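# Set block on a stick bridge over the blue disc

## Task

Arm bases in the scene frame (metres; heading in degrees counter-clockwise from +x): arm1 at x=+0.62 y=+0.00 z=+0.72 heading +180; arm2 at x=-0.31 y=+0.54 z=+0.72 heading -60; arm3 at x=-0.31 y=-0.54 z=+0.72 heading +60. Get the block resting above the blue disc painted on the table, its centre over the disc. When finished, neither the block nor any of the three sticks may touch the table, and every post must still stand roughly at its original spot. Any number of arms may help. The arrangement must hold up by itself, not because a robot is supporting it. Finally release everything and move the arms away.

## Robot and tools

Robots: three identical i2rt Big YAM arms named arm1, arm2 and arm3. Each has six revolute joints, a two-finger gripper and a wrist camera. With joints 1 and 6 at 0 and the hand level and pointing forward, the wrist camera sits above the hand looking toward the fingertips. The hand reaches roughly 1.0 m from the joint 1 axis. Joints move at different speeds, so the hand can take a curved, wide path between postures. Two room cameras exist as well: cam_high and cam_low.

Frame: one shared scene frame, origin on the floor, +z up. The base positions and headings are given in the task. The hand point is midway between the fingertips; its z axis runs along the fingers and the fingers close along its y axis.

Tool execute_actions: argument actions is a list holding one action or none (empty list = just report state and images). The action is an object keyed by arm name; each arm gets a joints object whose keys are joint names with absolute target values (not offsets). All named motions begin at once and may finish at different moments. Keys and ranges (tolerance for counting as reached in brackets):
- joint1_rad -2.879 to 2.879 (±0.045): turns the arm about its base, positive counter-clockwise seen from above; 0 points the arm along its base heading.
- joint2_rad 0 to 3.141 (±0.14): shoulder; 0 is upper arm pointing back and roughly level, increasing raises it up then forward.
- joint3_rad 0 to 3.019 (±0.09): elbow; 0 is folded onto the upper arm, increasing opens it.
- joint4_rad -1.692 to 1.57 (±0.055): hand pitch, positive tilts fingers up.
- joint5_rad -1.57 to 1.57 (±0.03): sideways hand swing, positive toward the arm's right.
- joint6_rad -2.094 to 2.094 (±0.035): hand roll, positive clockwise viewed from behind the hand.
- gripper_m 0 to 0.093 (±0.003): fingertip gap in metres; each pad squeezes with about 50 to 62 N at most, less on some grippers.
Example: {"arm1": {"joints": {"gripper_m": 0.05}}, "arm2": {"joints": {"joint1_rad": 0.3}}}. Joints or arms left out may keep pushing toward earlier targets. An unknown key or out-of-range number rejects the whole call and nothing moves. Optional cameras: a list from arm1_cam_wrist, arm2_cam_wrist, arm3_cam_wrist, cam_high, cam_low, all; omitted, null or ["all"] gives every camera, [] gives none. The pictures line lists image order.

Tool wait: seconds from 0 to 10; commands nothing and returns the same state and images as an empty action.

Tool zoom_image: camera name plus region [x0, y0, x1, y1] in pixels of that camera's latest full image, origin at top-left, no larger than 504 by 504; returns a closer view.

Tool finished_scene: scene number; ends the scene permanently and reports whether the goal was met. Call it only once the result is stable with arms released and clear. Replying without any tool call ends everything.

Reading results: joint_positions gives current joint values. joint_status tells how each commanded motion of the last accepted action ended. off_target: stopped short and may still be pushing. contact_stop or time_out: the joint gives up its target and holds in place, except that after time_out a joint may keep a target (its old one, or one limited to 0.375, 0.375, 0.113, 0.225, 0.075, 0.3 rad from where it is, for joints 1 to 6) and keep pushing; on_its_own lists such joints and will move them if the path frees up. Resending a joint's reported position relieves the push. In on_its_own, "held at" is the held target, not the actual position. "joint command not followed" (with a cause line) means a self/inter-arm collision check blocked that arm's joint targets, shown per joint as not_followed; the gripper part still runs, and blocked targets may be retried on later actions until replaced by passable ones. A load-bearing joint may sag; tiny target changes may not move a joint. If a result reports a stop, later motion calls in the same reply are skipped.

Heat: holding loads warms motors, even while idle. A MOTOR HOT line appears from 85 °C; at 100 °C an OVER-TEMPERATURE FAULT drops that arm (joints and gripper) until it cools, and its joint_status shows limit_stop_at_motor_heat — resend targets afterward. Some heat carries into the next scene.

Cameras: calibration lines give K, distortion D, image size and T_world_to_cam (scene frame to camera, metres); wrist cameras are fisheye 504x504, room cameras pinhole+radial 672x504. Real poses may differ slightly; wrist camera poses derive from reported joints and inherit their errors.

Avoid: the arms do not stop on contact and can push hard, so keep motions gentle near objects and the table. Do not let two arms press on each other; the collision check ignores fingers, gripper housings and wrist cameras and may react late. Do not drop, slam or knock objects, and never push anything out of the work area. Expect occasional small disturbances to loose objects. The simulation keeps running while you think, with robots holding the last command.

Each tool is called as name([rows], argument=value, ...), one row to a line, values as JSON.

## Session

execute_actions(actions=[])

Scene clock: 0.00 s.
Motor temperatures (°C, as the motors report them): arm1=[18 19 16 19 19 17] | arm2=[21 17 18 18 21 18] | arm3=[17 20 18 18 20 19]
arm1.joint_positions: joint1_rad=-0.482 joint2_rad=+0.591 joint3_rad=+1.379 joint4_rad=-1.369 joint5_rad=+0.055 joint6_rad=+0.144 gripper_m=+0.094
arm1.joint_status: not commanded
arm1.hand: x=+0.4349 y=+0.1066 z=+1.3184 quat_wxyz=(-0.110, +0.829, -0.286, -0.468) (m; scene frame)
arm2.joint_positions: joint1_rad=-0.454 joint2_rad=+0.518 joint3_rad=+1.354 joint4_rad=-1.337 joint5_rad=+0.119 joint6_rad=+0.206 gripper_m=+0.094
arm2.joint_status: not commanded
arm2.hand: x=-0.3146 y=+0.3349 z=+1.2932 quat_wxyz=(-0.365, -0.672, -0.538, +0.354) (m; scene frame)
arm3.joint_positions: joint1_rad=+0.412 joint2_rad=+0.518 joint3_rad=+1.453 joint4_rad=-1.416 joint5_rad=-0.207 joint6_rad=+0.254 gripper_m=+0.094
arm3.joint_status: not commanded
arm3.hand: x=-0.3232 y=-0.3636 z=+1.3577 quat_wxyz=(-0.258, +0.534, -0.666, -0.453) (m; scene frame)
pictures: arm1_cam_wrist, arm2_cam_wrist, arm3_cam_wrist, cam_high, cam_low
Images, in order (width x height): arm1_cam_wrist 504x504, arm2_cam_wrist 504x504, arm3_cam_wrist 504x504, cam_high 672x504, cam_low 672x504.

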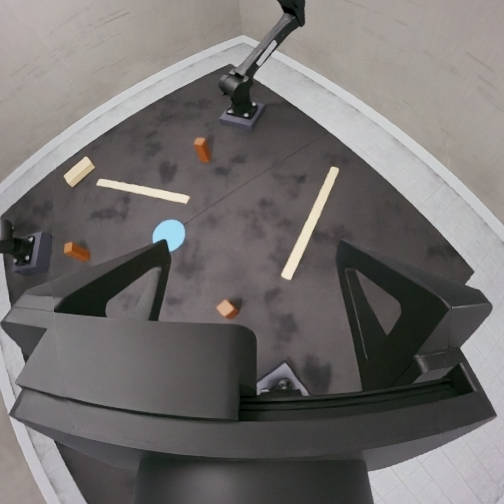

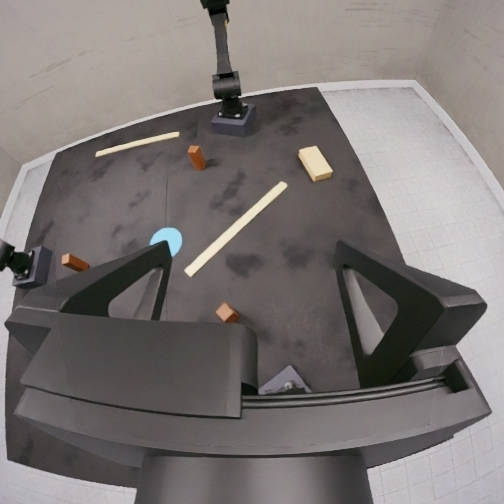

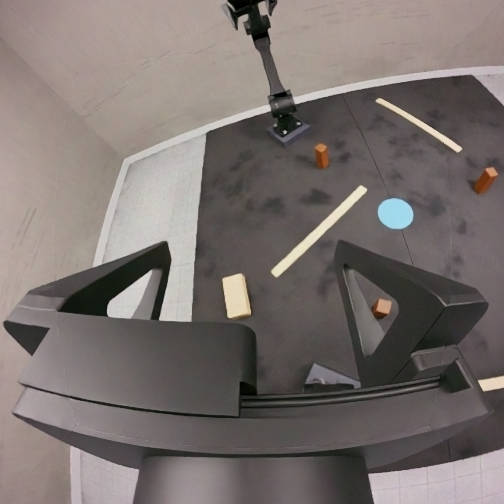

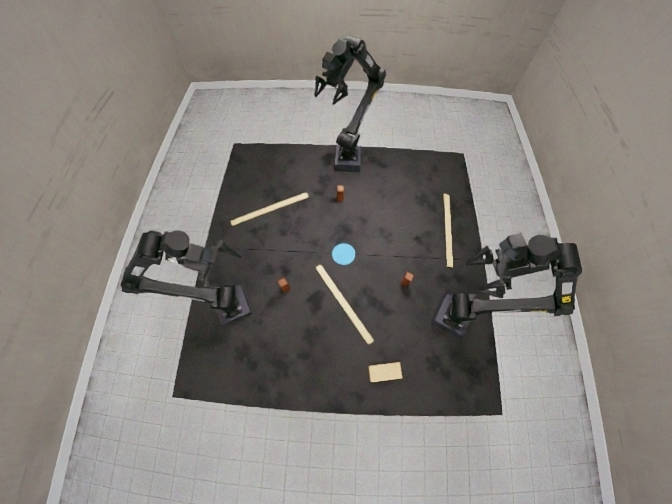

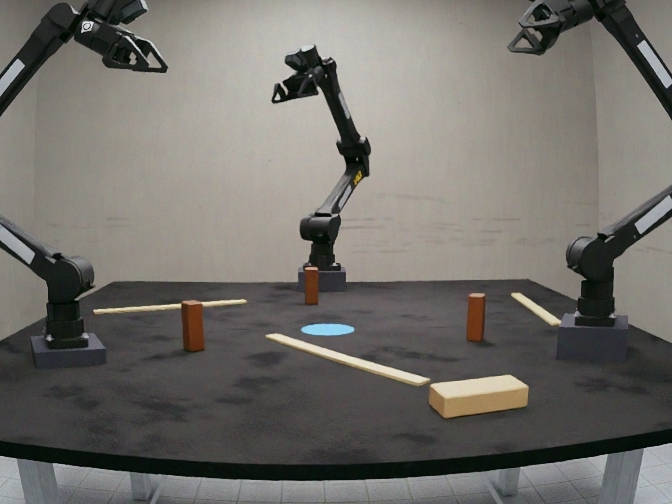

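zoom_image(camera="cam_high", region=[200,160,500,400])

zoom_image(camera="cam_low", region=[80,250,580,430])

execute_actions([
  {"arm1":{"joints":{"joint1_rad":-0.6,"joint2_rad":1.57,"joint3_rad":1.57,"joint4_rad":-1.57,"joint5_rad":0,"joint6_rad":0}},"arm2":{"joints":{"joint1_rad":-0.6,"joint2_rad":1.2,"joint3_rad":1.0,"joint4_rad":-1.37,"joint5_rad":0,"joint6_rad":0}},"arm3":{"joints":{"joint1_rad":-0.6,"joint2_rad":1.57,"joint3_rad":1.1,"joint4_rad":-1.1,"joint5_rad":0,"joint6_rad":0}}},
])

Region (200, 160, 500, 400) of cam_high's 672x504 image, scaled by 1.680, with more detail than that image has; it fills the top 403 rows of this view, and the rest is white.

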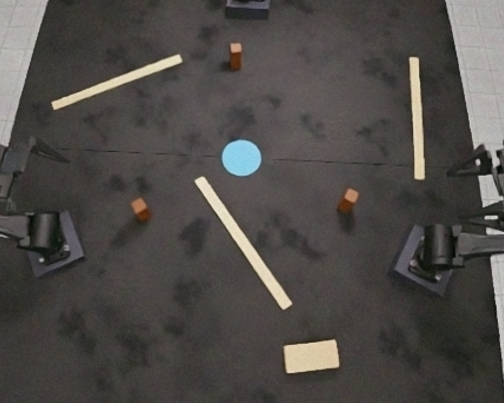

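Region (80, 250, 580, 430) of cam_low's 672x504 image, scaled by 1.008, with more detail than that image has; it fills the top 181 rows of this view, and the rest is white.

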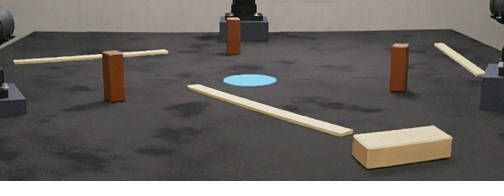

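Scene clock: 2.30 s.
Motor temperatures (°C, as the motors report them): arm1=[18 19 17 19 19 17] | arm2=[21 17 18 18 21 18] | arm3=[17 20 19 18 20 19]
arm1.joint_positions: joint1_rad=-0.592 joint2_rad=+1.576 joint3_rad=+1.552 joint4_rad=-1.555 joint5_rad=+0.004 joint6_rad=+0.014 gripper_m=+0.094
arm1.joint_status: all done
arm1.hand: x=+0.2344 y=+0.2656 z=+1.0419 quat_wxyz=(-0.005, +0.953, -0.304, -0.001) (m; scene frame)
arm2.joint_positions: joint1_rad=-0.596 joint2_rad=+1.197 joint3_rad=+0.989 joint4_rad=-1.359 joint5_rad=+0.003 joint6_rad=+0.008 gripper_m=+0.094
arm2.joint_status: all done
arm2.hand: x=-0.3390 y=+0.2157 z=+0.9327 quat_wxyz=(+0.007, -0.743, -0.670, +0.004) (m; scene frame)
arm3.joint_positions: joint1_rad=-0.606 joint2_rad=+1.571 joint3_rad=+1.088 joint4_rad=-1.113 joint5_rad=-0.001 joint6_rad=+0.012 gripper_m=+0.094
arm3.joint_status: all done
arm3.hand: x=+0.0670 y=-0.3448 z=+0.8662 quat_wxyz=(+0.020, +0.228, -0.973, +0.003) (m; scene frame)
pictures: arm1_cam_wrist, arm2_cam_wrist, arm3_cam_wrist, cam_high, cam_low
camera_calibration (this result's frames):
arm1_cam_wrist: T_world_to_cam=[[0.569461, 0.821986, 0.00724778, -0.358996], [0.651183, -0.456477, 0.606291, -0.660323], [0.501672, -0.34054, -0.79521, 0.919756], [0, 0, 0, 1]] pos_world=[0.173011, 0.306881, 1.13435]
arm2_cam_wrist: T_world_to_cam=[[-0.994362, 0.105436, 0.0113027, -0.374421], [0.0922101, 0.807119, 0.583143, -0.679849], [0.0523614, 0.580898, -0.812291, 0.776329], [0, 0, 0, 1]] pos_world=[-0.35027, 0.137229, 1.03129]
arm3_cam_wrist: T_world_to_cam=[[0.443328, -0.89636, 0.000295275, -0.336945], [-0.712765, -0.352324, 0.606493, -0.587575], [-0.543532, -0.269085, -0.795089, 0.753054], [0, 0, 0, 1]] pos_world=[0.139883, -0.306405, 0.955204]
Images, in order (width x height): arm1_cam_wrist 504x504, arm2_cam_wrist 504x504, arm3_cam_wrist 504x504, cam_high 672x504, cam_low 672x504.

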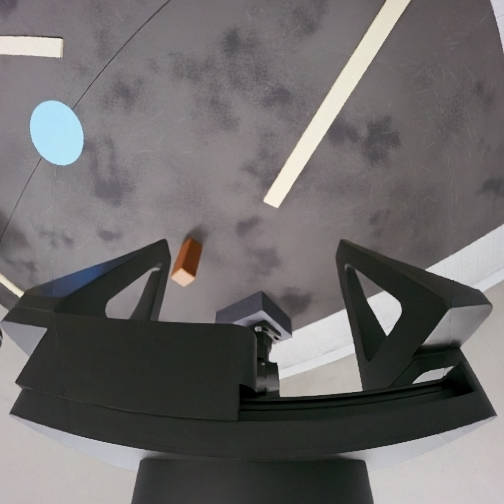

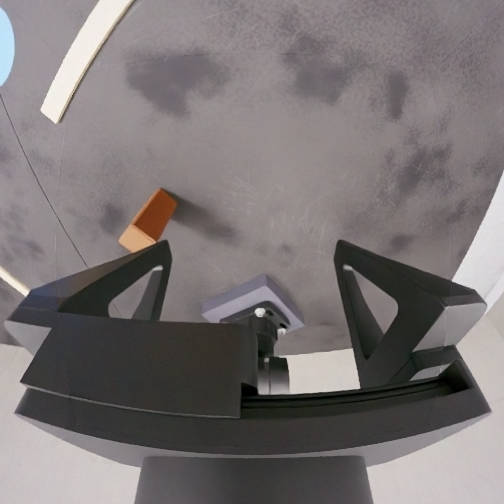

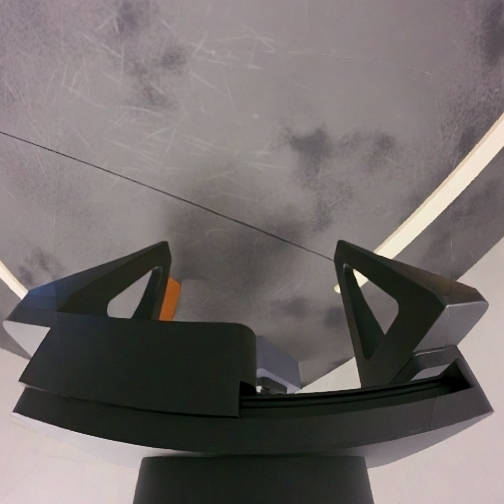

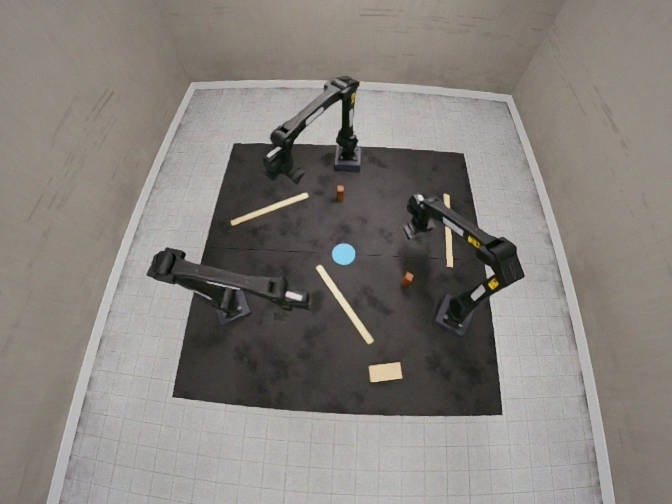

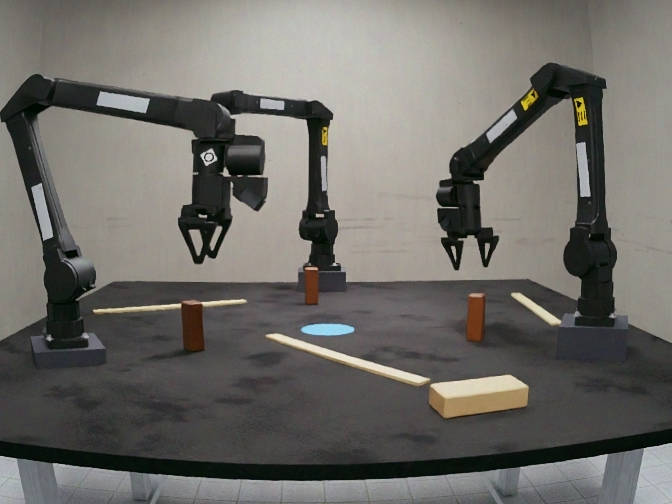

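execute_actions([
  {"arm1":{"joints":{"joint1_rad":-0.845,"joint2_rad":1.718,"joint3_rad":1.06,"joint4_rad":-0.913,"joint6_rad":0.265,"gripper_m":0.07}},"arm2":{"joints":{"joint1_rad":-0.19,"joint2_rad":1.84,"joint3_rad":1.212,"joint4_rad":-0.943,"joint6_rad":1.24,"gripper_m":0.07}},"arm3":{"joints":{"joint1_rad":-1.114,"joint2_rad":1.604,"joint3_rad":0.934,"joint4_rad":-0.901,"joint6_rad":0.047,"gripper_m":0.07}}},
])

Scene clock: 7.13 s.
Motor temperatures (°C, as the motors report them): arm1=[18 19 18 19 19 17] | arm2=[21 18 19 18 21 18] | arm3=[17 20 20 18 20 19]
arm1.joint_positions: joint1_rad=-0.854 joint2_rad=+1.740 joint3_rad=+1.066 joint4_rad=-0.929 joint5_rad=+0.001 joint6_rad=+0.251 gripper_m=+0.070
arm1.joint_status: all done
arm1.hand: x=+0.3333 y=+0.3375 z=+0.7962 quat_wxyz=(+0.001, +0.848, -0.529, +0.010) (m; scene frame)
arm2.joint_positions: joint1_rad=-0.185 joint2_rad=+1.849 joint3_rad=+1.200 joint4_rad=-0.952 joint5_rad=-0.002 joint6_rad=+1.231 gripper_m=+0.070
arm2.joint_status: all done
arm2.hand: x=-0.1581 y=+0.0731 z=+0.7458 quat_wxyz=(+0.021, -0.946, -0.322, +0.004) (m; scene frame)
arm3.joint_positions: joint1_rad=-1.120 joint2_rad=+1.611 joint3_rad=+0.927 joint4_rad=-0.916 joint5_rad=-0.001 joint6_rad=+0.036 gripper_m=+0.070
arm3.joint_status: all done
arm3.hand: x=+0.0837 y=-0.5537 z=+0.8003 quat_wxyz=(+0.021, -0.039, -0.999, +0.002) (m; scene frame)
pictures: arm1_cam_wrist, arm2_cam_wrist, arm3_cam_wrist, cam_high, cam_low
camera_calibration (this result's frames):
arm1_cam_wrist: T_world_to_cam=[[0.892675, 0.450671, 0.0052076, -0.453377], [0.349359, -0.699206, 0.623747, -0.374365], [0.284746, -0.554984, -0.781609, 0.833081], [0, 0, 0, 1]] pos_world=[0.29829, 0.404912, 0.887014]
arm2_cam_wrist: T_world_to_cam=[[-0.607972, 0.793106, 0.036789, -0.185581], [0.656261, 0.475911, 0.585517, -0.360794], [0.446868, 0.380121, -0.809825, 0.773083], [0, 0, 0, 1]] pos_world=[-0.221519, 0.0250259, 0.844141]
arm3_cam_wrist: T_world_to_cam=[[-0.0783952, -0.99688, 0.00916776, -0.55064], [-0.790832, 0.0677854, 0.608268, -0.371558], [-0.606992, 0.0404352, -0.793679, 0.82909], [0, 0, 0, 1]] pos_world=[0.166243, -0.55726, 0.889087]
Images, in order (width x height): arm1_cam_wrist 504x504, arm2_cam_wrist 504x504, arm3_cam_wrist 504x504, cam_high 672x504, cam_low 672x504.

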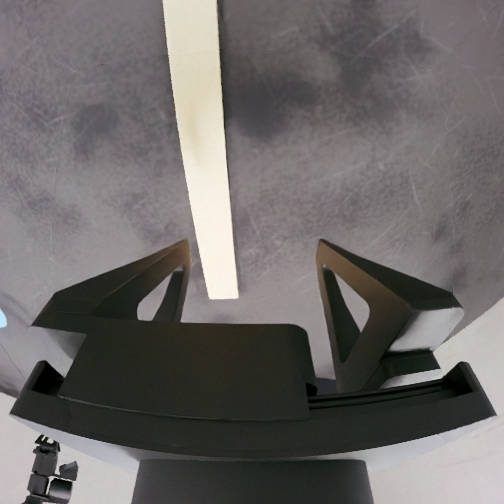

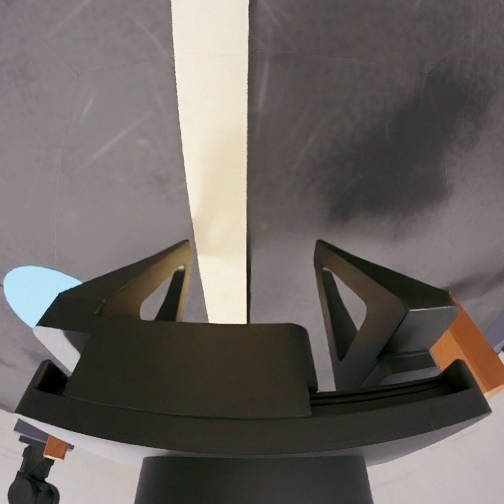

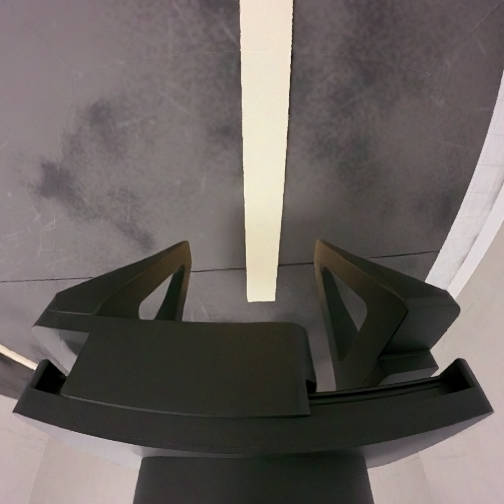

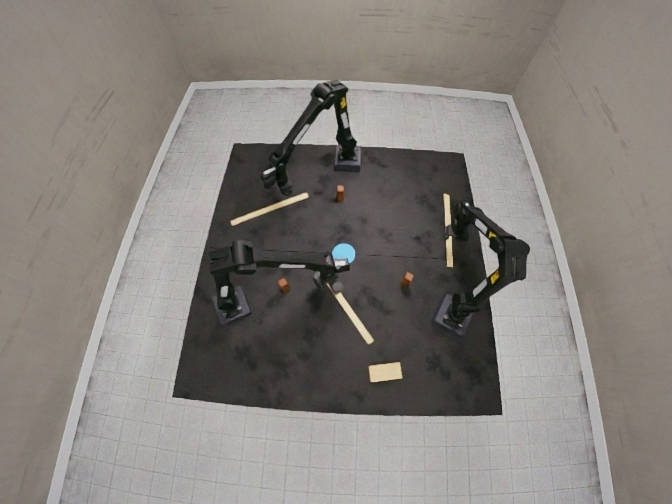

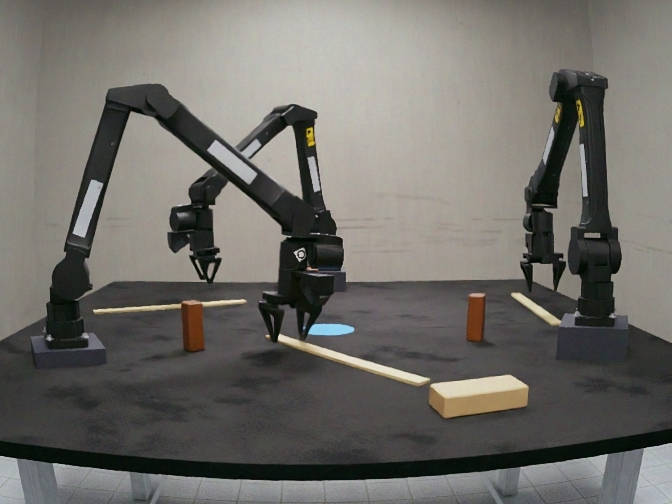

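execute_actions([
  {"arm1":{"joints":{"joint1_rad":-0.80,"joint2_rad":1.855,"joint3_rad":1.017,"joint4_rad":-0.71,"joint6_rad":0.34,"gripper_m":0.08}},"arm2":{"joints":{"joint1_rad":-0.18,"joint2_rad":1.885,"joint3_rad":1.227,"joint4_rad":-0.88,"joint6_rad":1.26}},"arm3":{"joints":{"joint1_rad":-1.124,"joint2_rad":1.755,"joint3_rad":0.868,"joint4_rad":-0.655}}},
])

Scene clock: 8.80 s.
Motor temperatures (°C, as the motors report them): arm1=[18 19 18 19 19 17] | arm2=[21 18 20 18 21 18] | arm3=[17 21 20 18 20 19]
arm1.joint_positions: joint1_rad=-0.803 joint2_rad=+1.855 joint3_rad=+1.024 joint4_rad=-0.727 joint5_rad=+0.000 joint6_rad=+0.325 gripper_m=+0.080
arm1.joint_status: all done
arm1.hand: x=+0.3086 y=+0.3308 z=+0.7350 quat_wxyz=(-0.004, +0.842, -0.539, -0.012) (m; scene frame)
arm2.joint_positions: joint1_rad=-0.185 joint2_rad=+1.870 joint3_rad=+1.200 joint4_rad=-0.890 joint5_rad=-0.002 joint6_rad=+1.252 gripper_m=+0.070
arm2.joint_status: all done
arm2.hand: x=-0.1545 y=+0.0614 z=+0.7358 quat_wxyz=(+0.000, -0.950, -0.312, +0.004) (m; scene frame)
arm3.joint_positions: joint1_rad=-1.124 joint2_rad=+1.742 joint3_rad=+0.870 joint4_rad=-0.686 joint5_rad=-0.003 joint6_rad=+0.035 gripper_m=+0.070
arm3.joint_status: all done
arm3.hand: x=+0.0908 y=-0.5555 z=+0.7347 quat_wxyz=(+0.001, -0.041, -0.999, +0.001) (m; scene frame)
pictures: arm1_cam_wrist, arm2_cam_wrist, arm3_cam_wrist, cam_high, cam_low
camera_calibration (this result's frames):
arm1_cam_wrist: T_world_to_cam=[[0.903004, 0.429562, -0.00770106, -0.414785], [0.351117, -0.727534, 0.589416, -0.298176], [0.247588, -0.534949, -0.807793, 0.812676], [0, 0, 0, 1]] pos_world=[0.278039, 0.395982, 0.829029]
arm2_cam_wrist: T_world_to_cam=[[-0.591729, 0.806134, -0.00211316, -0.143353], [0.659124, 0.485325, 0.57447, -0.343765], [0.464125, 0.338538, -0.818523, 0.7794], [0, 0, 0, 1]] pos_world=[-0.219982, 0.0185434, 0.835136]
arm3_cam_wrist: T_world_to_cam=[[-0.0819405, -0.996622, 0.00542616, -0.548064], [-0.815035, 0.0701422, 0.57515, -0.298105], [-0.573588, 0.0427056, -0.81803, 0.797515], [0, 0, 0, 1]] pos_world=[0.169571, -0.559362, 0.82682]
Images, in order (width x height): arm1_cam_wrist 504x504, arm2_cam_wrist 504x504, arm3_cam_wrist 504x504, cam_high 672x504, cam_low 672x504.

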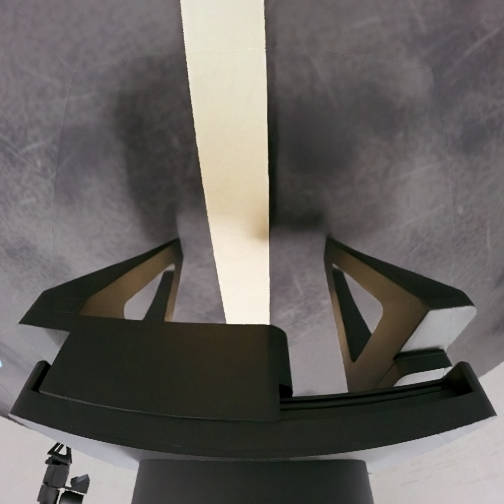

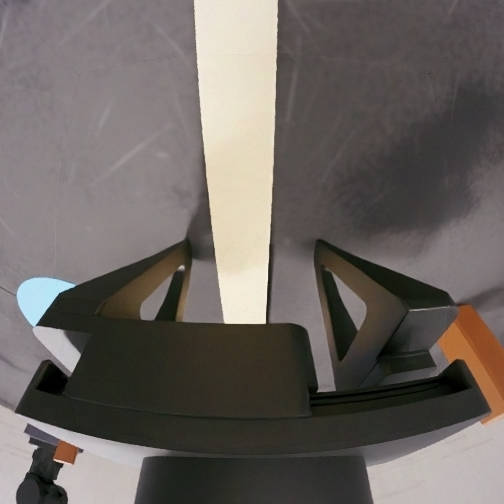

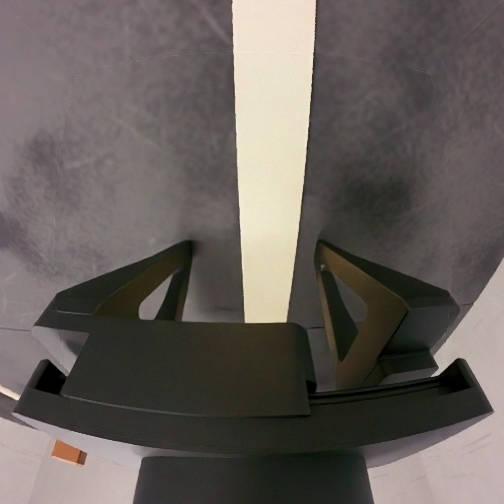

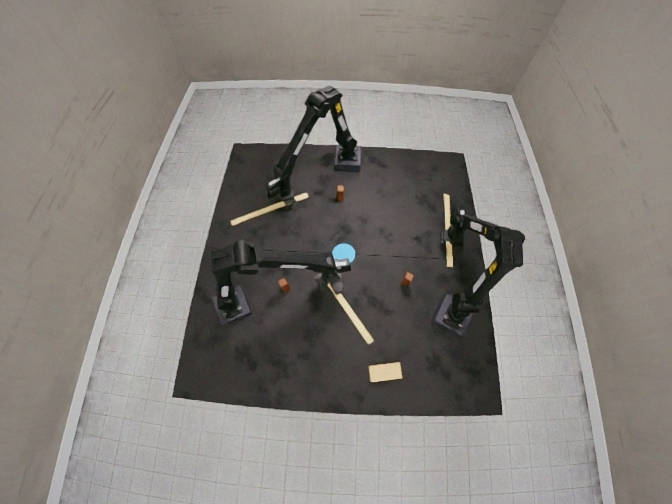

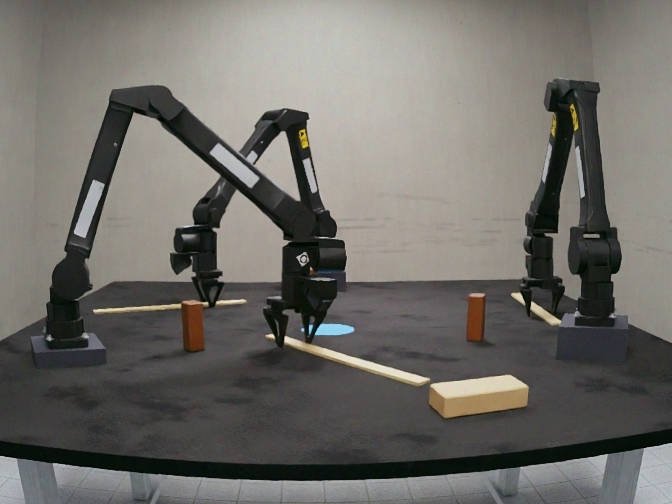

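Lower ~1 cm more.

execute_actions([
  {"arm1":{"joints":{"joint2_rad":1.89,"joint6_rad":0.37}},"arm2":{"joints":{"joint2_rad":1.915}},"arm3":{"joints":{"joint1_rad":-1.15,"joint2_rad":1.79}}},
], cameras=["cam_low"])

Scene clock: 9.67 s.
Motor temperatures (°C, as the motors report them): arm1=[18 19 18 19 19 17] | arm2=[21 18 20 18 21 18] | arm3=[17 21 20 18 20 19]
arm1.joint_positions: joint1_rad=-0.803 joint2_rad=+1.857 joint3_rad=+1.024 joint4_rad=-0.727 joint5_rad=-0.001 joint6_rad=+0.351 gripper_m=+0.080
arm1.joint_status: all done
arm1.hand: x=+0.3088 y=+0.3306 z=+0.7344 quat_wxyz=(-0.004, +0.835, -0.550, -0.011) (m; scene frame)
arm2.joint_positions: joint1_rad=-0.185 joint2_rad=+1.871 joint3_rad=+1.200 joint4_rad=-0.890 joint5_rad=-0.002 joint6_rad=+1.252 gripper_m=+0.070
arm2.joint_status: all done
arm2.hand: x=-0.1545 y=+0.0616 z=+0.7352 quat_wxyz=(+0.001, -0.950, -0.312, +0.004) (m; scene frame)
arm3.joint_positions: joint1_rad=-1.130 joint2_rad=+1.743 joint3_rad=+0.870 joint4_rad=-0.684 joint5_rad=-0.011 joint6_rad=+0.035 gripper_m=+0.070
arm3.joint_status: all done
arm3.hand: x=+0.0911 y=-0.5569 z=+0.7342 quat_wxyz=(+0.000, -0.044, -0.999, -0.002) (m; scene frame)
pictures: cam_low
Images, in order (width x height): cam_low 672x504.

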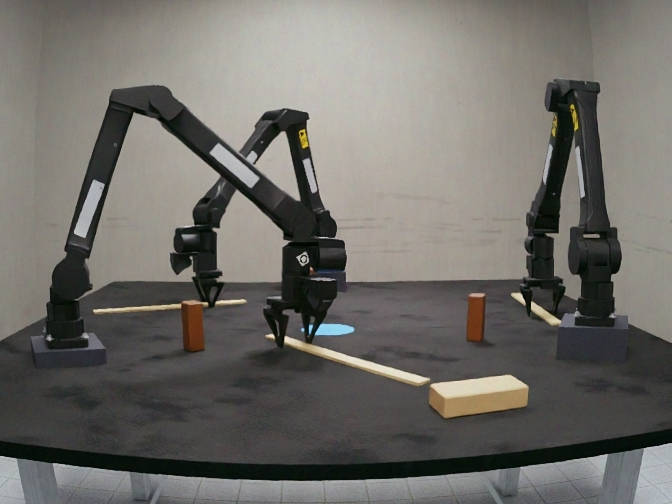

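execute_actions([
  {"arm1":{"joints":{"joint2_rad":1.857,"gripper_m":0.01}},"arm2":{"joints":{"joint2_rad":1.871,"gripper_m":0.01}},"arm3":{"joints":{"joint2_rad":1.743,"gripper_m":0.01}}},
], cameras=[])

execute_actions([
  {"arm1":{"joints":{"joint2_rad":1.5,"joint3_rad":1.05,"joint4_rad":-1.05}},"arm2":{"joints":{"joint2_rad":1.5,"joint3_rad":1.2,"joint4_rad":-1.2}},"arm3":{"joints":{"joint2_rad":1.4,"joint3_rad":0.95,"joint4_rad":-1.05}}},
])

Scene clock: 10.60 s.
Motor temperatures (°C, as the motors report them): arm1=[18 19 18 19 19 17] | arm2=[21 18 20 18 21 18] | arm3=[17 21 20 18 20 19]
arm1.joint_positions: joint1_rad=-0.803 joint2_rad=+1.857 joint3_rad=+1.024 joint4_rad=-0.725 joint5_rad=+0.000 joint6_rad=+0.361 gripper_m=+0.027
arm1.joint_status: gripper_m off_target (ended at +0.027, target +0.010); the others done
arm1.hand: x=+0.3086 y=+0.3310 z=+0.7344 quat_wxyz=(-0.004, +0.832, -0.554, -0.012) (m; scene frame)
arm2.joint_positions: joint1_rad=-0.185 joint2_rad=+1.871 joint3_rad=+1.201 joint4_rad=-0.886 joint5_rad=-0.001 joint6_rad=+1.254 gripper_m=+0.027
arm2.joint_status: gripper_m off_target (ended at +0.027, target +0.010); the others done
arm2.hand: x=-0.1542 y=+0.0604 z=+0.7353 quat_wxyz=(-0.002, -0.950, -0.312, +0.004) (m; scene frame)
arm3.joint_positions: joint1_rad=-1.136 joint2_rad=+1.743 joint3_rad=+0.870 joint4_rad=-0.672 joint5_rad=-0.006 joint6_rad=+0.035 gripper_m=+0.027
arm3.joint_status: gripper_m off_target (ended at +0.027, target +0.010); the others done
arm3.hand: x=+0.0938 y=-0.5603 z=+0.7343 quat_wxyz=(-0.006, -0.047, -0.999, +0.000) (m; scene frame)
pictures: none
No camera images: the call's "cameras" was empty. Leave "cameras" out to get every camera's image.

Scene clock: 11.90 s.
Motor temperatures (°C, as the motors report them): arm1=[18 20 18 19 19 17] | arm2=[21 18 20 18 21 18] | arm3=[17 21 20 18 20 19]
arm1.joint_positions: joint1_rad=-0.803 joint2_rad=+1.491 joint3_rad=+1.024 joint4_rad=-1.037 joint5_rad=+0.000 joint6_rad=+0.361 gripper_m=+0.027
arm1.joint_status: all done
arm1.hand: x=+0.3350 y=+0.3023 z=+0.8838 quat_wxyz=(-0.011, +0.832, -0.554, -0.039) (m; scene frame)
arm2.joint_positions: joint1_rad=-0.185 joint2_rad=+1.496 joint3_rad=+1.196 joint4_rad=-1.191 joint5_rad=-0.001 joint6_rad=+1.254 gripper_m=+0.027
arm2.joint_status: all done
arm2.hand: x=-0.1694 y=+0.1120 z=+0.9022 quat_wxyz=(-0.035, -0.950, -0.312, +0.004) (m; scene frame)
arm3.joint_positions: joint1_rad=-1.140 joint2_rad=+1.395 joint3_rad=+0.912 joint4_rad=-1.036 joint5_rad=-0.004 joint6_rad=+0.035 gripper_m=+0.027
arm3.joint_status: all done
arm3.hand: x=+0.0641 y=-0.5595 z=+0.8737 quat_wxyz=(-0.019, -0.049, -0.999, +0.001) (m; scene frame)
pictures: arm1_cam_wrist, arm2_cam_wrist, arm3_cam_wrist, cam_high, cam_low
camera_calibration (this result's frames):
arm1_cam_wrist: T_world_to_cam=[[0.917092, 0.397762, -0.0269544, -0.403303], [0.346626, -0.762138, 0.546806, -0.366214], [0.196956, -0.510814, -0.836826, 0.946404], [0, 0, 0, 1]] pos_world=[0.310406, 0.36475, 0.981352]
arm2_cam_wrist: T_world_to_cam=[[-0.590288, 0.804358, -0.0675919, -0.133095], [0.647583, 0.521893, 0.555216, -0.442718], [0.481868, 0.283966, -0.828955, 0.923952], [0, 0, 0, 1]] pos_world=[-0.237091, 0.0757365, 1.00272]
arm3_cam_wrist: T_world_to_cam=[[-0.0982283, -0.995156, 0.00384311, -0.551815], [-0.83577, 0.0845909, 0.542525, -0.361556], [-0.540222, 0.0500793, -0.840031, 0.917231], [0, 0, 0, 1]] pos_world=[0.139127, -0.564492, 0.968777]
Images, in order (width x height): arm1_cam_wrist 504x504, arm2_cam_wrist 504x504, arm3_cam_wrist 504x504, cam_high 672x504, cam_low 672x504.

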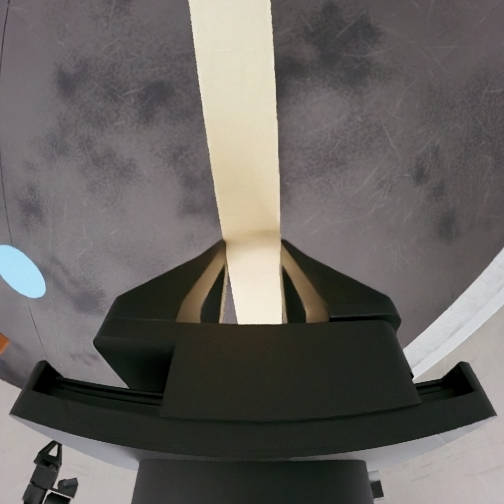

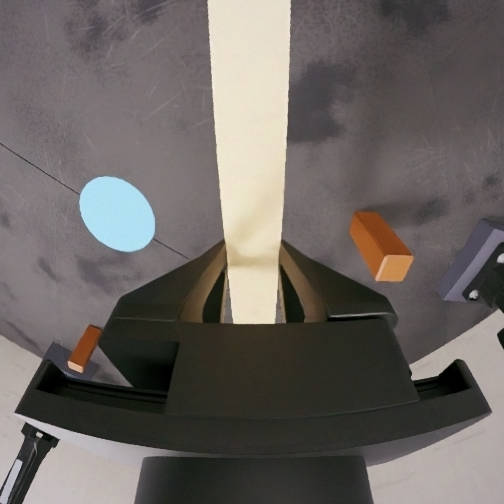

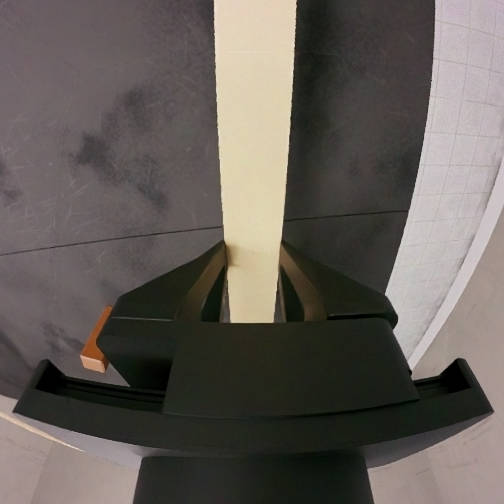

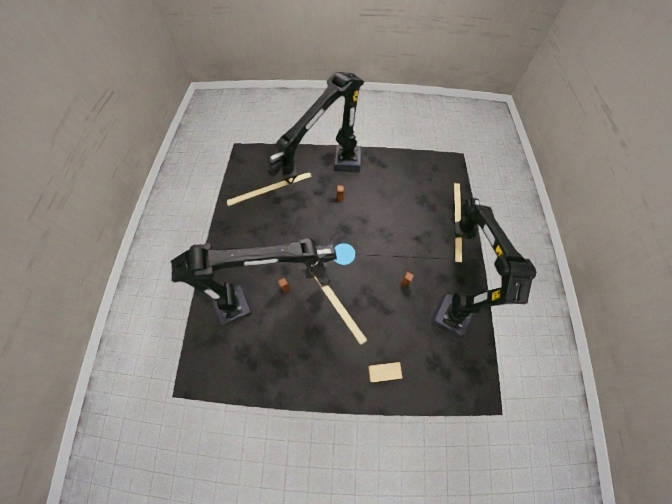

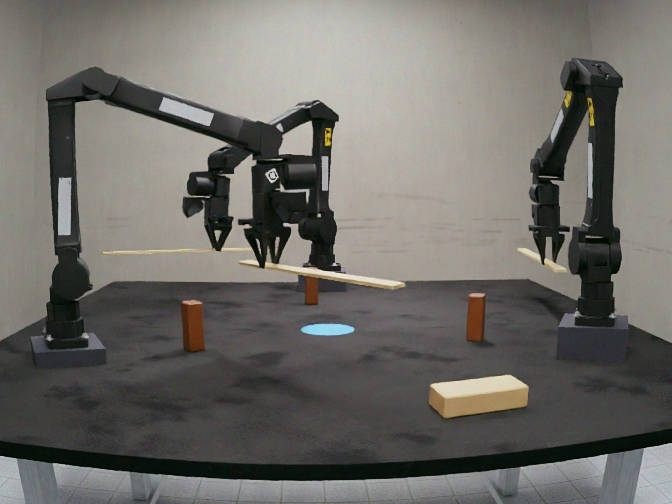

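execute_actions([
  {"arm1":{"joints":{"joint2_rad":1.017,"joint3_rad":0.722,"joint4_rad":-1.105,"joint6_rad":-0.16}},"arm2":{"joints":{"joint1_rad":-0.033,"joint2_rad":1.06,"joint3_rad":0.85,"joint4_rad":-1.17,"joint6_rad":-0.045}},"arm3":{"joints":{"joint2_rad":1.168,"joint3_rad":0.804,"joint4_rad":-1.03,"joint6_rad":-0.12}}},
], cameras=["cam_low"])

execute_actions([
  {"arm1":{"joints":{"joint1_rad":-0.148}},"arm3":{"joints":{"joint1_rad":-0.16}}},
])

Scene clock: 14.83 s.
Motor temperatures (°C, as the motors report them): arm1=[18 20 19 19 19 17] | arm2=[21 18 20 18 21 18] | arm3=[17 21 21 18 20 19]
arm1.joint_positions: joint1_rad=-0.803 joint2_rad=+1.022 joint3_rad=+0.729 joint4_rad=-1.096 joint5_rad=+0.000 joint6_rad=-0.145 gripper_m=+0.027
arm1.joint_status: all done
arm1.hand: x=+0.4208 y=+0.2113 z=+0.9229 quat_wxyz=(-0.046, +0.940, -0.327, -0.086) (m; scene frame)
arm2.joint_positions: joint1_rad=-0.026 joint2_rad=+1.054 joint3_rad=+0.856 joint4_rad=-1.175 joint5_rad=-0.002 joint6_rad=-0.036 gripper_m=+0.027
arm2.joint_status: all done
arm2.hand: x=-0.1628 y=+0.2542 z=+0.9249 quat_wxyz=(-0.077, -0.502, -0.860, +0.052) (m; scene frame)
arm3.joint_positions: joint1_rad=-1.140 joint2_rad=+1.165 joint3_rad=+0.791 joint4_rad=-1.036 joint5_rad=-0.004 joint6_rad=-0.108 gripper_m=+0.027
arm3.joint_status: all done
arm3.hand: x=+0.0207 y=-0.5567 z=+0.9049 quat_wxyz=(-0.073, +0.023, -0.997, +0.007) (m; scene frame)
pictures: cam_low
Images, in order (width x height): cam_low 672x504.

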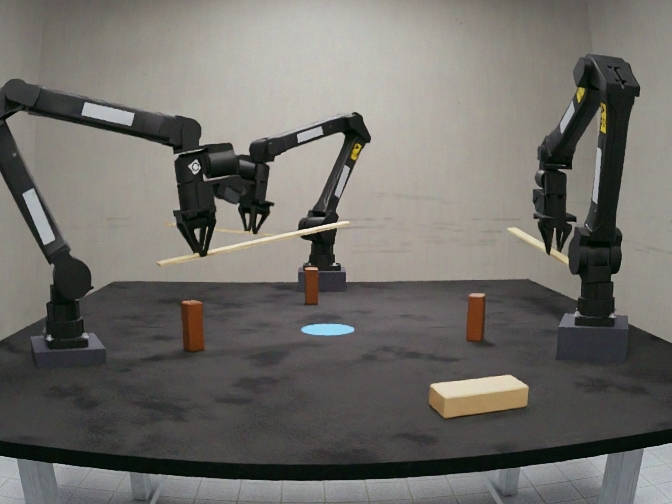

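Scene clock: 16.30 s.
Motor temperatures (°C, as the motors report them): arm1=[18 19 19 19 19 17] | arm2=[21 18 20 18 21 18] | arm3=[17 21 21 18 20 19]
arm1.joint_positions: joint1_rad=-0.155 joint2_rad=+1.022 joint3_rad=+0.729 joint4_rad=-1.096 joint5_rad=+0.000 joint6_rad=-0.148 gripper_m=+0.027
arm1.joint_status: all done
arm1.hand: x=+0.3328 y=+0.0472 z=+0.9215 quat_wxyz=(-0.020, +0.995, -0.009, -0.093) (m; scene frame)
arm2.joint_positions: joint1_rad=-0.026 joint2_rad=+1.054 joint3_rad=+0.856 joint4_rad=-1.175 joint5_rad=-0.001 joint6_rad=-0.037 gripper_m=+0.027
arm2.joint_status: not commanded
arm2.hand: x=-0.1630 y=+0.2541 z=+0.9249 quat_wxyz=(-0.077, -0.502, -0.860, +0.053) (m; scene frame)
arm3.joint_positions: joint1_rad=-0.162 joint2_rad=+1.165 joint3_rad=+0.791 joint4_rad=-1.036 joint5_rad=-0.001 joint6_rad=-0.110 gripper_m=+0.027
arm3.joint_status: all done
arm3.hand: x=-0.1072 y=-0.2751 z=+0.9053 quat_wxyz=(-0.066, +0.489, -0.869, -0.033) (m; scene frame)
pictures: arm1_cam_wrist, arm2_cam_wrist, arm3_cam_wrist, cam_high, cam_low
camera_calibration (this result's frames):
arm1_cam_wrist: T_world_to_cam=[[0.00818851, 0.999228, 0.0384347, -0.0849627], [0.891794, -0.0246851, 0.451767, -0.70921], [0.452367, 0.0305765, -0.891307, 0.787747], [0, 0, 0, 1]] pos_world=[0.276814, 0.0433036, 1.02579]
arm2_cam_wrist: T_world_to_cam=[[-0.872438, -0.488652, 0.00837908, -0.0297886], [-0.440289, 0.793302, 0.420497, -0.655354], [-0.212124, 0.363169, -0.907255, 0.838565], [0, 0, 0, 1]] pos_world=[-0.136654, 0.200796, 1.03662]
arm3_cam_wrist: T_world_to_cam=[[0.854008, -0.520152, 0.0105943, -0.0590137], [-0.469346, -0.761488, 0.447047, -0.653018], [-0.224465, -0.386754, -0.894448, 0.799917], [0, 0, 0, 1]] pos_world=[-0.0765398, -0.21859, 1.00804]
Images, in order (width x height): arm1_cam_wrist 504x504, arm2_cam_wrist 504x504, arm3_cam_wrist 504x504, cam_high 672x504, cam_low 672x504.

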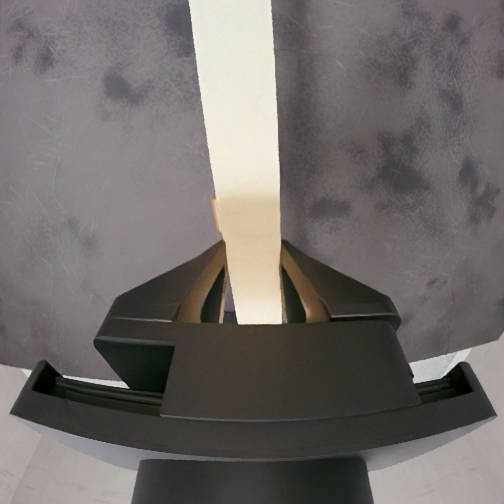

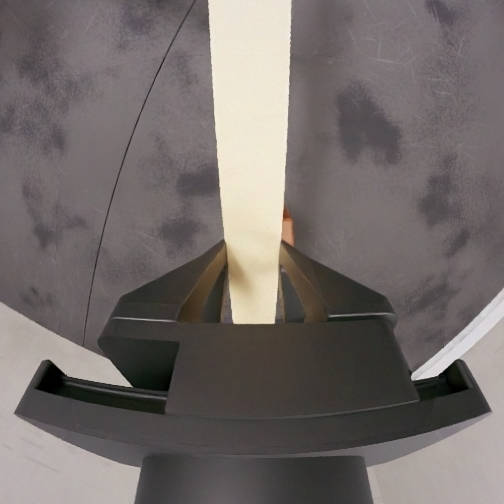

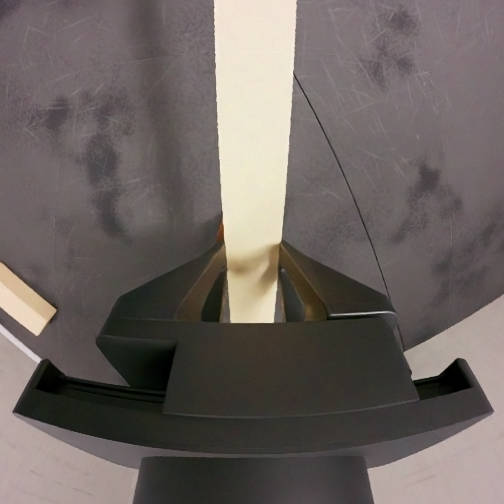

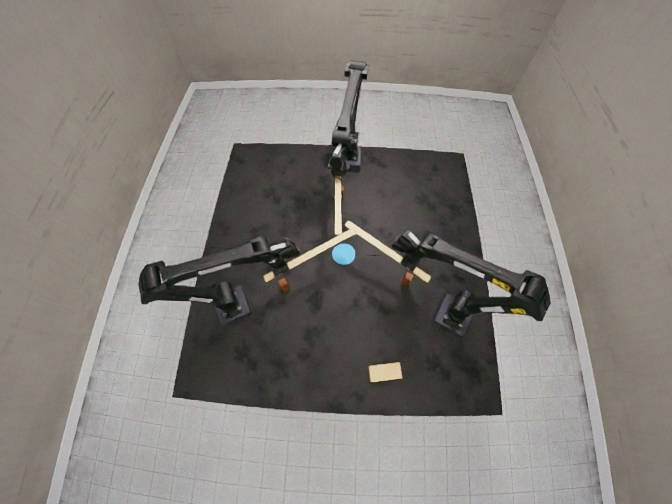

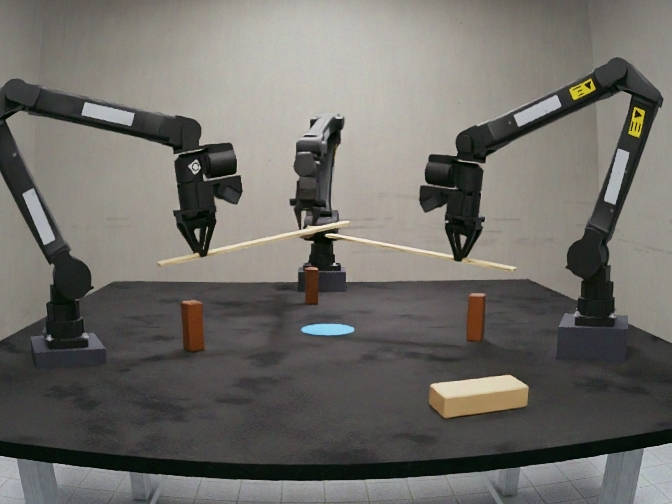

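execute_actions([
  {"arm3":{"joints":{"joint3_rad":0.86,"joint4_rad":-1.04}}},
], cameras=[])

execute_actions([
  {"arm1":{"joints":{"joint1_rad":-0.106,"joint2_rad":1.245,"joint3_rad":0.81,"joint4_rad":-0.965,"joint6_rad":-0.105}},"arm2":{"joints":{"joint1_rad":-0.04,"joint2_rad":1.265,"joint3_rad":0.925,"joint4_rad":-1.045}},"arm3":{"joints":{"joint1_rad":-0.122,"joint2_rad":1.37,"joint3_rad":0.945,"joint4_rad":-0.935,"joint6_rad":-0.065}}},
])

zoom_image(camera="cam_low", region=[150,180,530,360])

zoom_image(camera="cam_high", region=[250,160,450,310])

Scene clock: 17.73 s.
Motor temperatures (°C, as the motors report them): arm1=[18 19 19 19 19 17] | arm2=[21 18 21 18 21 18] | arm3=[17 21 22 18 20 19]
arm1.joint_positions: joint1_rad=-0.155 joint2_rad=+1.022 joint3_rad=+0.729 joint4_rad=-1.096 joint5_rad=+0.000 joint6_rad=-0.148 gripper_m=+0.027
arm1.joint_status: not commanded
arm1.hand: x=+0.3328 y=+0.0472 z=+0.9215 quat_wxyz=(-0.020, +0.995, -0.009, -0.093) (m; scene frame)
arm2.joint_positions: joint1_rad=-0.026 joint2_rad=+1.054 joint3_rad=+0.856 joint4_rad=-1.175 joint5_rad=-0.001 joint6_rad=-0.037 gripper_m=+0.027
arm2.joint_status: not commanded
arm2.hand: x=-0.1630 y=+0.2541 z=+0.9249 quat_wxyz=(-0.077, -0.502, -0.860, +0.053) (m; scene frame)
arm3.joint_positions: joint1_rad=-0.162 joint2_rad=+1.165 joint3_rad=+0.796 joint4_rad=-1.036 joint5_rad=-0.001 joint6_rad=-0.110 gripper_m=+0.027
arm3.joint_status: all done
arm3.hand: x=-0.1060 y=-0.2735 z=+0.9074 quat_wxyz=(-0.069, +0.489, -0.869, -0.034) (m; scene frame)
pictures: none
No camera images: the call's "cameras" was empty. Leave "cameras" out to get every camera's image.

Scene clock: 18.73 s.
Motor temperatures (°C, as the motors report them): arm1=[18 19 19 19 19 17] | arm2=[21 18 21 18 21 18] | arm3=[17 21 22 18 20 19]
arm1.joint_positions: joint1_rad=-0.118 joint2_rad=+1.250 joint3_rad=+0.747 joint4_rad=-0.984 joint5_rad=+0.003 joint6_rad=-0.098 gripper_m=+0.027
arm1.joint_status: all done
arm1.hand: x=+0.3011 y=+0.0415 z=+0.8673 quat_wxyz=(-0.012, +0.999, -0.015, -0.046) (m; scene frame)
arm2.joint_positions: joint1_rad=-0.033 joint2_rad=+1.275 joint3_rad=+0.874 joint4_rad=-1.057 joint5_rad=+0.000 joint6_rad=-0.037 gripper_m=+0.027
arm2.joint_status: all done
arm2.hand: x=-0.1483 y=+0.2185 z=+0.8664 quat_wxyz=(-0.040, -0.507, -0.860, +0.030) (m; scene frame)
arm3.joint_positions: joint1_rad=-0.132 joint2_rad=+1.388 joint3_rad=+0.897 joint4_rad=-0.954 joint5_rad=-0.001 joint6_rad=-0.074 gripper_m=+0.027
arm3.joint_status: all done
arm3.hand: x=-0.0818 y=-0.2226 z=+0.8729 quat_wxyz=(-0.050, +0.487, -0.871, -0.028) (m; scene frame)
pictures: arm1_cam_wrist, arm2_cam_wrist, arm3_cam_wrist, cam_high, cam_low
camera_calibration (this result's frames):
arm1_cam_wrist: T_world_to_cam=[[0.0188961, 0.99959, 0.02152, -0.0654695], [0.844741, -0.0274754, 0.534469, -0.714001], [0.534841, 0.00807948, -0.844914, 0.689781], [0, 0, 0, 1]] pos_world=[0.23546, 0.0402521, 0.965826]
arm2_cam_wrist: T_world_to_cam=[[-0.876228, -0.481856, 0.00627264, -0.0341488], [-0.415593, 0.762193, 0.49633, -0.651295], [-0.243941, 0.432291, -0.868111, 0.747789], [0, 0, 0, 1]] pos_world=[-0.11818, 0.156695, 0.972636]
arm3_cam_wrist: T_world_to_cam=[[0.851287, -0.524695, 0.00242841, -0.0472141], [-0.462035, -0.747416, 0.477381, -0.609398], [-0.248664, -0.40751, -0.878693, 0.776637], [0, 0, 0, 1]] pos_world=[-0.0482487, -0.163759, 0.973455]
Images, in order (width x height): arm1_cam_wrist 504x504, arm2_cam_wrist 504x504, arm3_cam_wrist 504x504, cam_high 672x504, cam_low 672x504.

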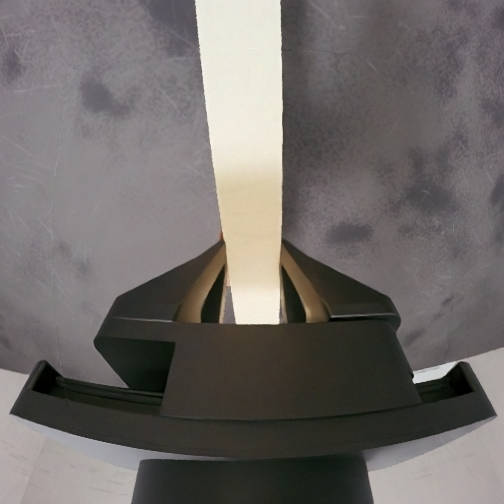

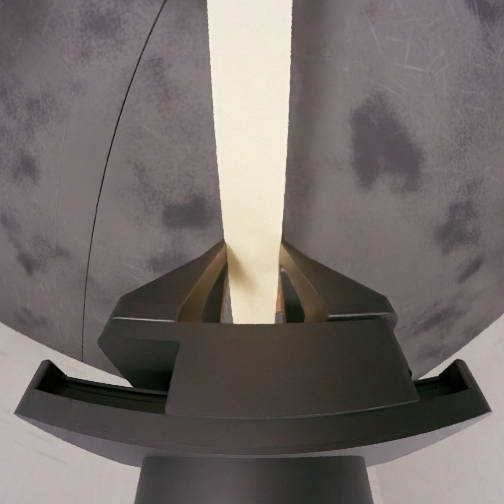

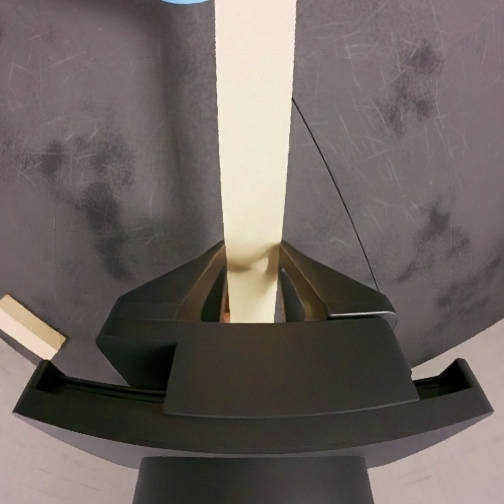

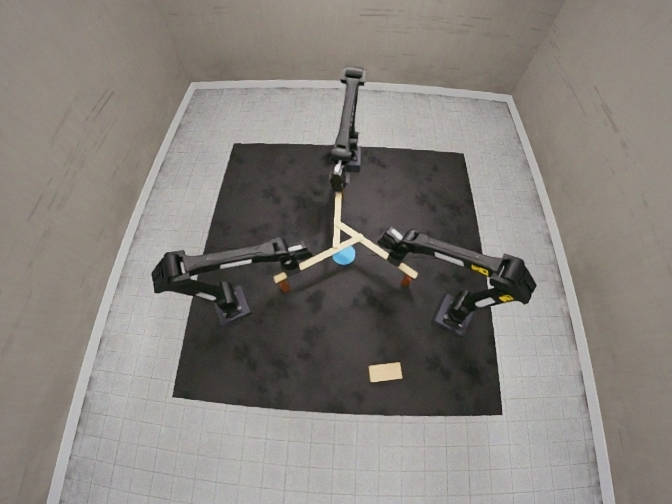

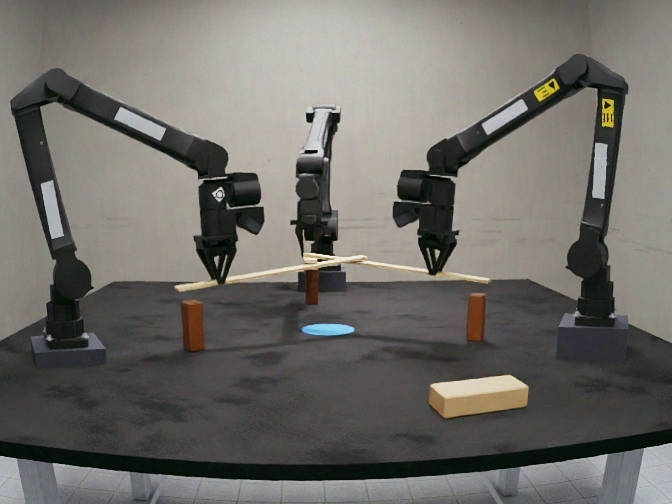

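Region (150, 180, 530, 360) of cam_low's 672x504 image, scaled by 1.326, with more detail than that image has; it fills the top 239 rows of this view, and the rest is white.

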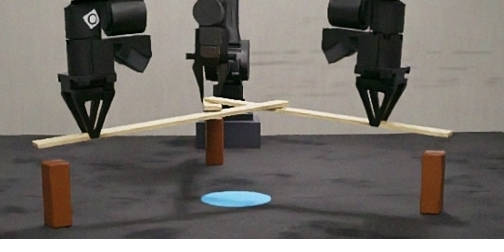

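Region (250, 160, 450, 310) of cam_high's 672x504 image, scaled by 2.520, with more detail than that image has; it fills the top 378 rows of this view, and the rest is white.

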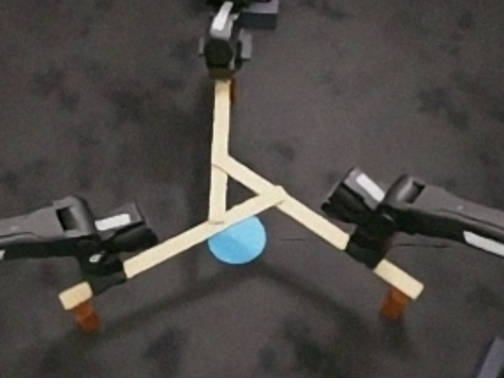

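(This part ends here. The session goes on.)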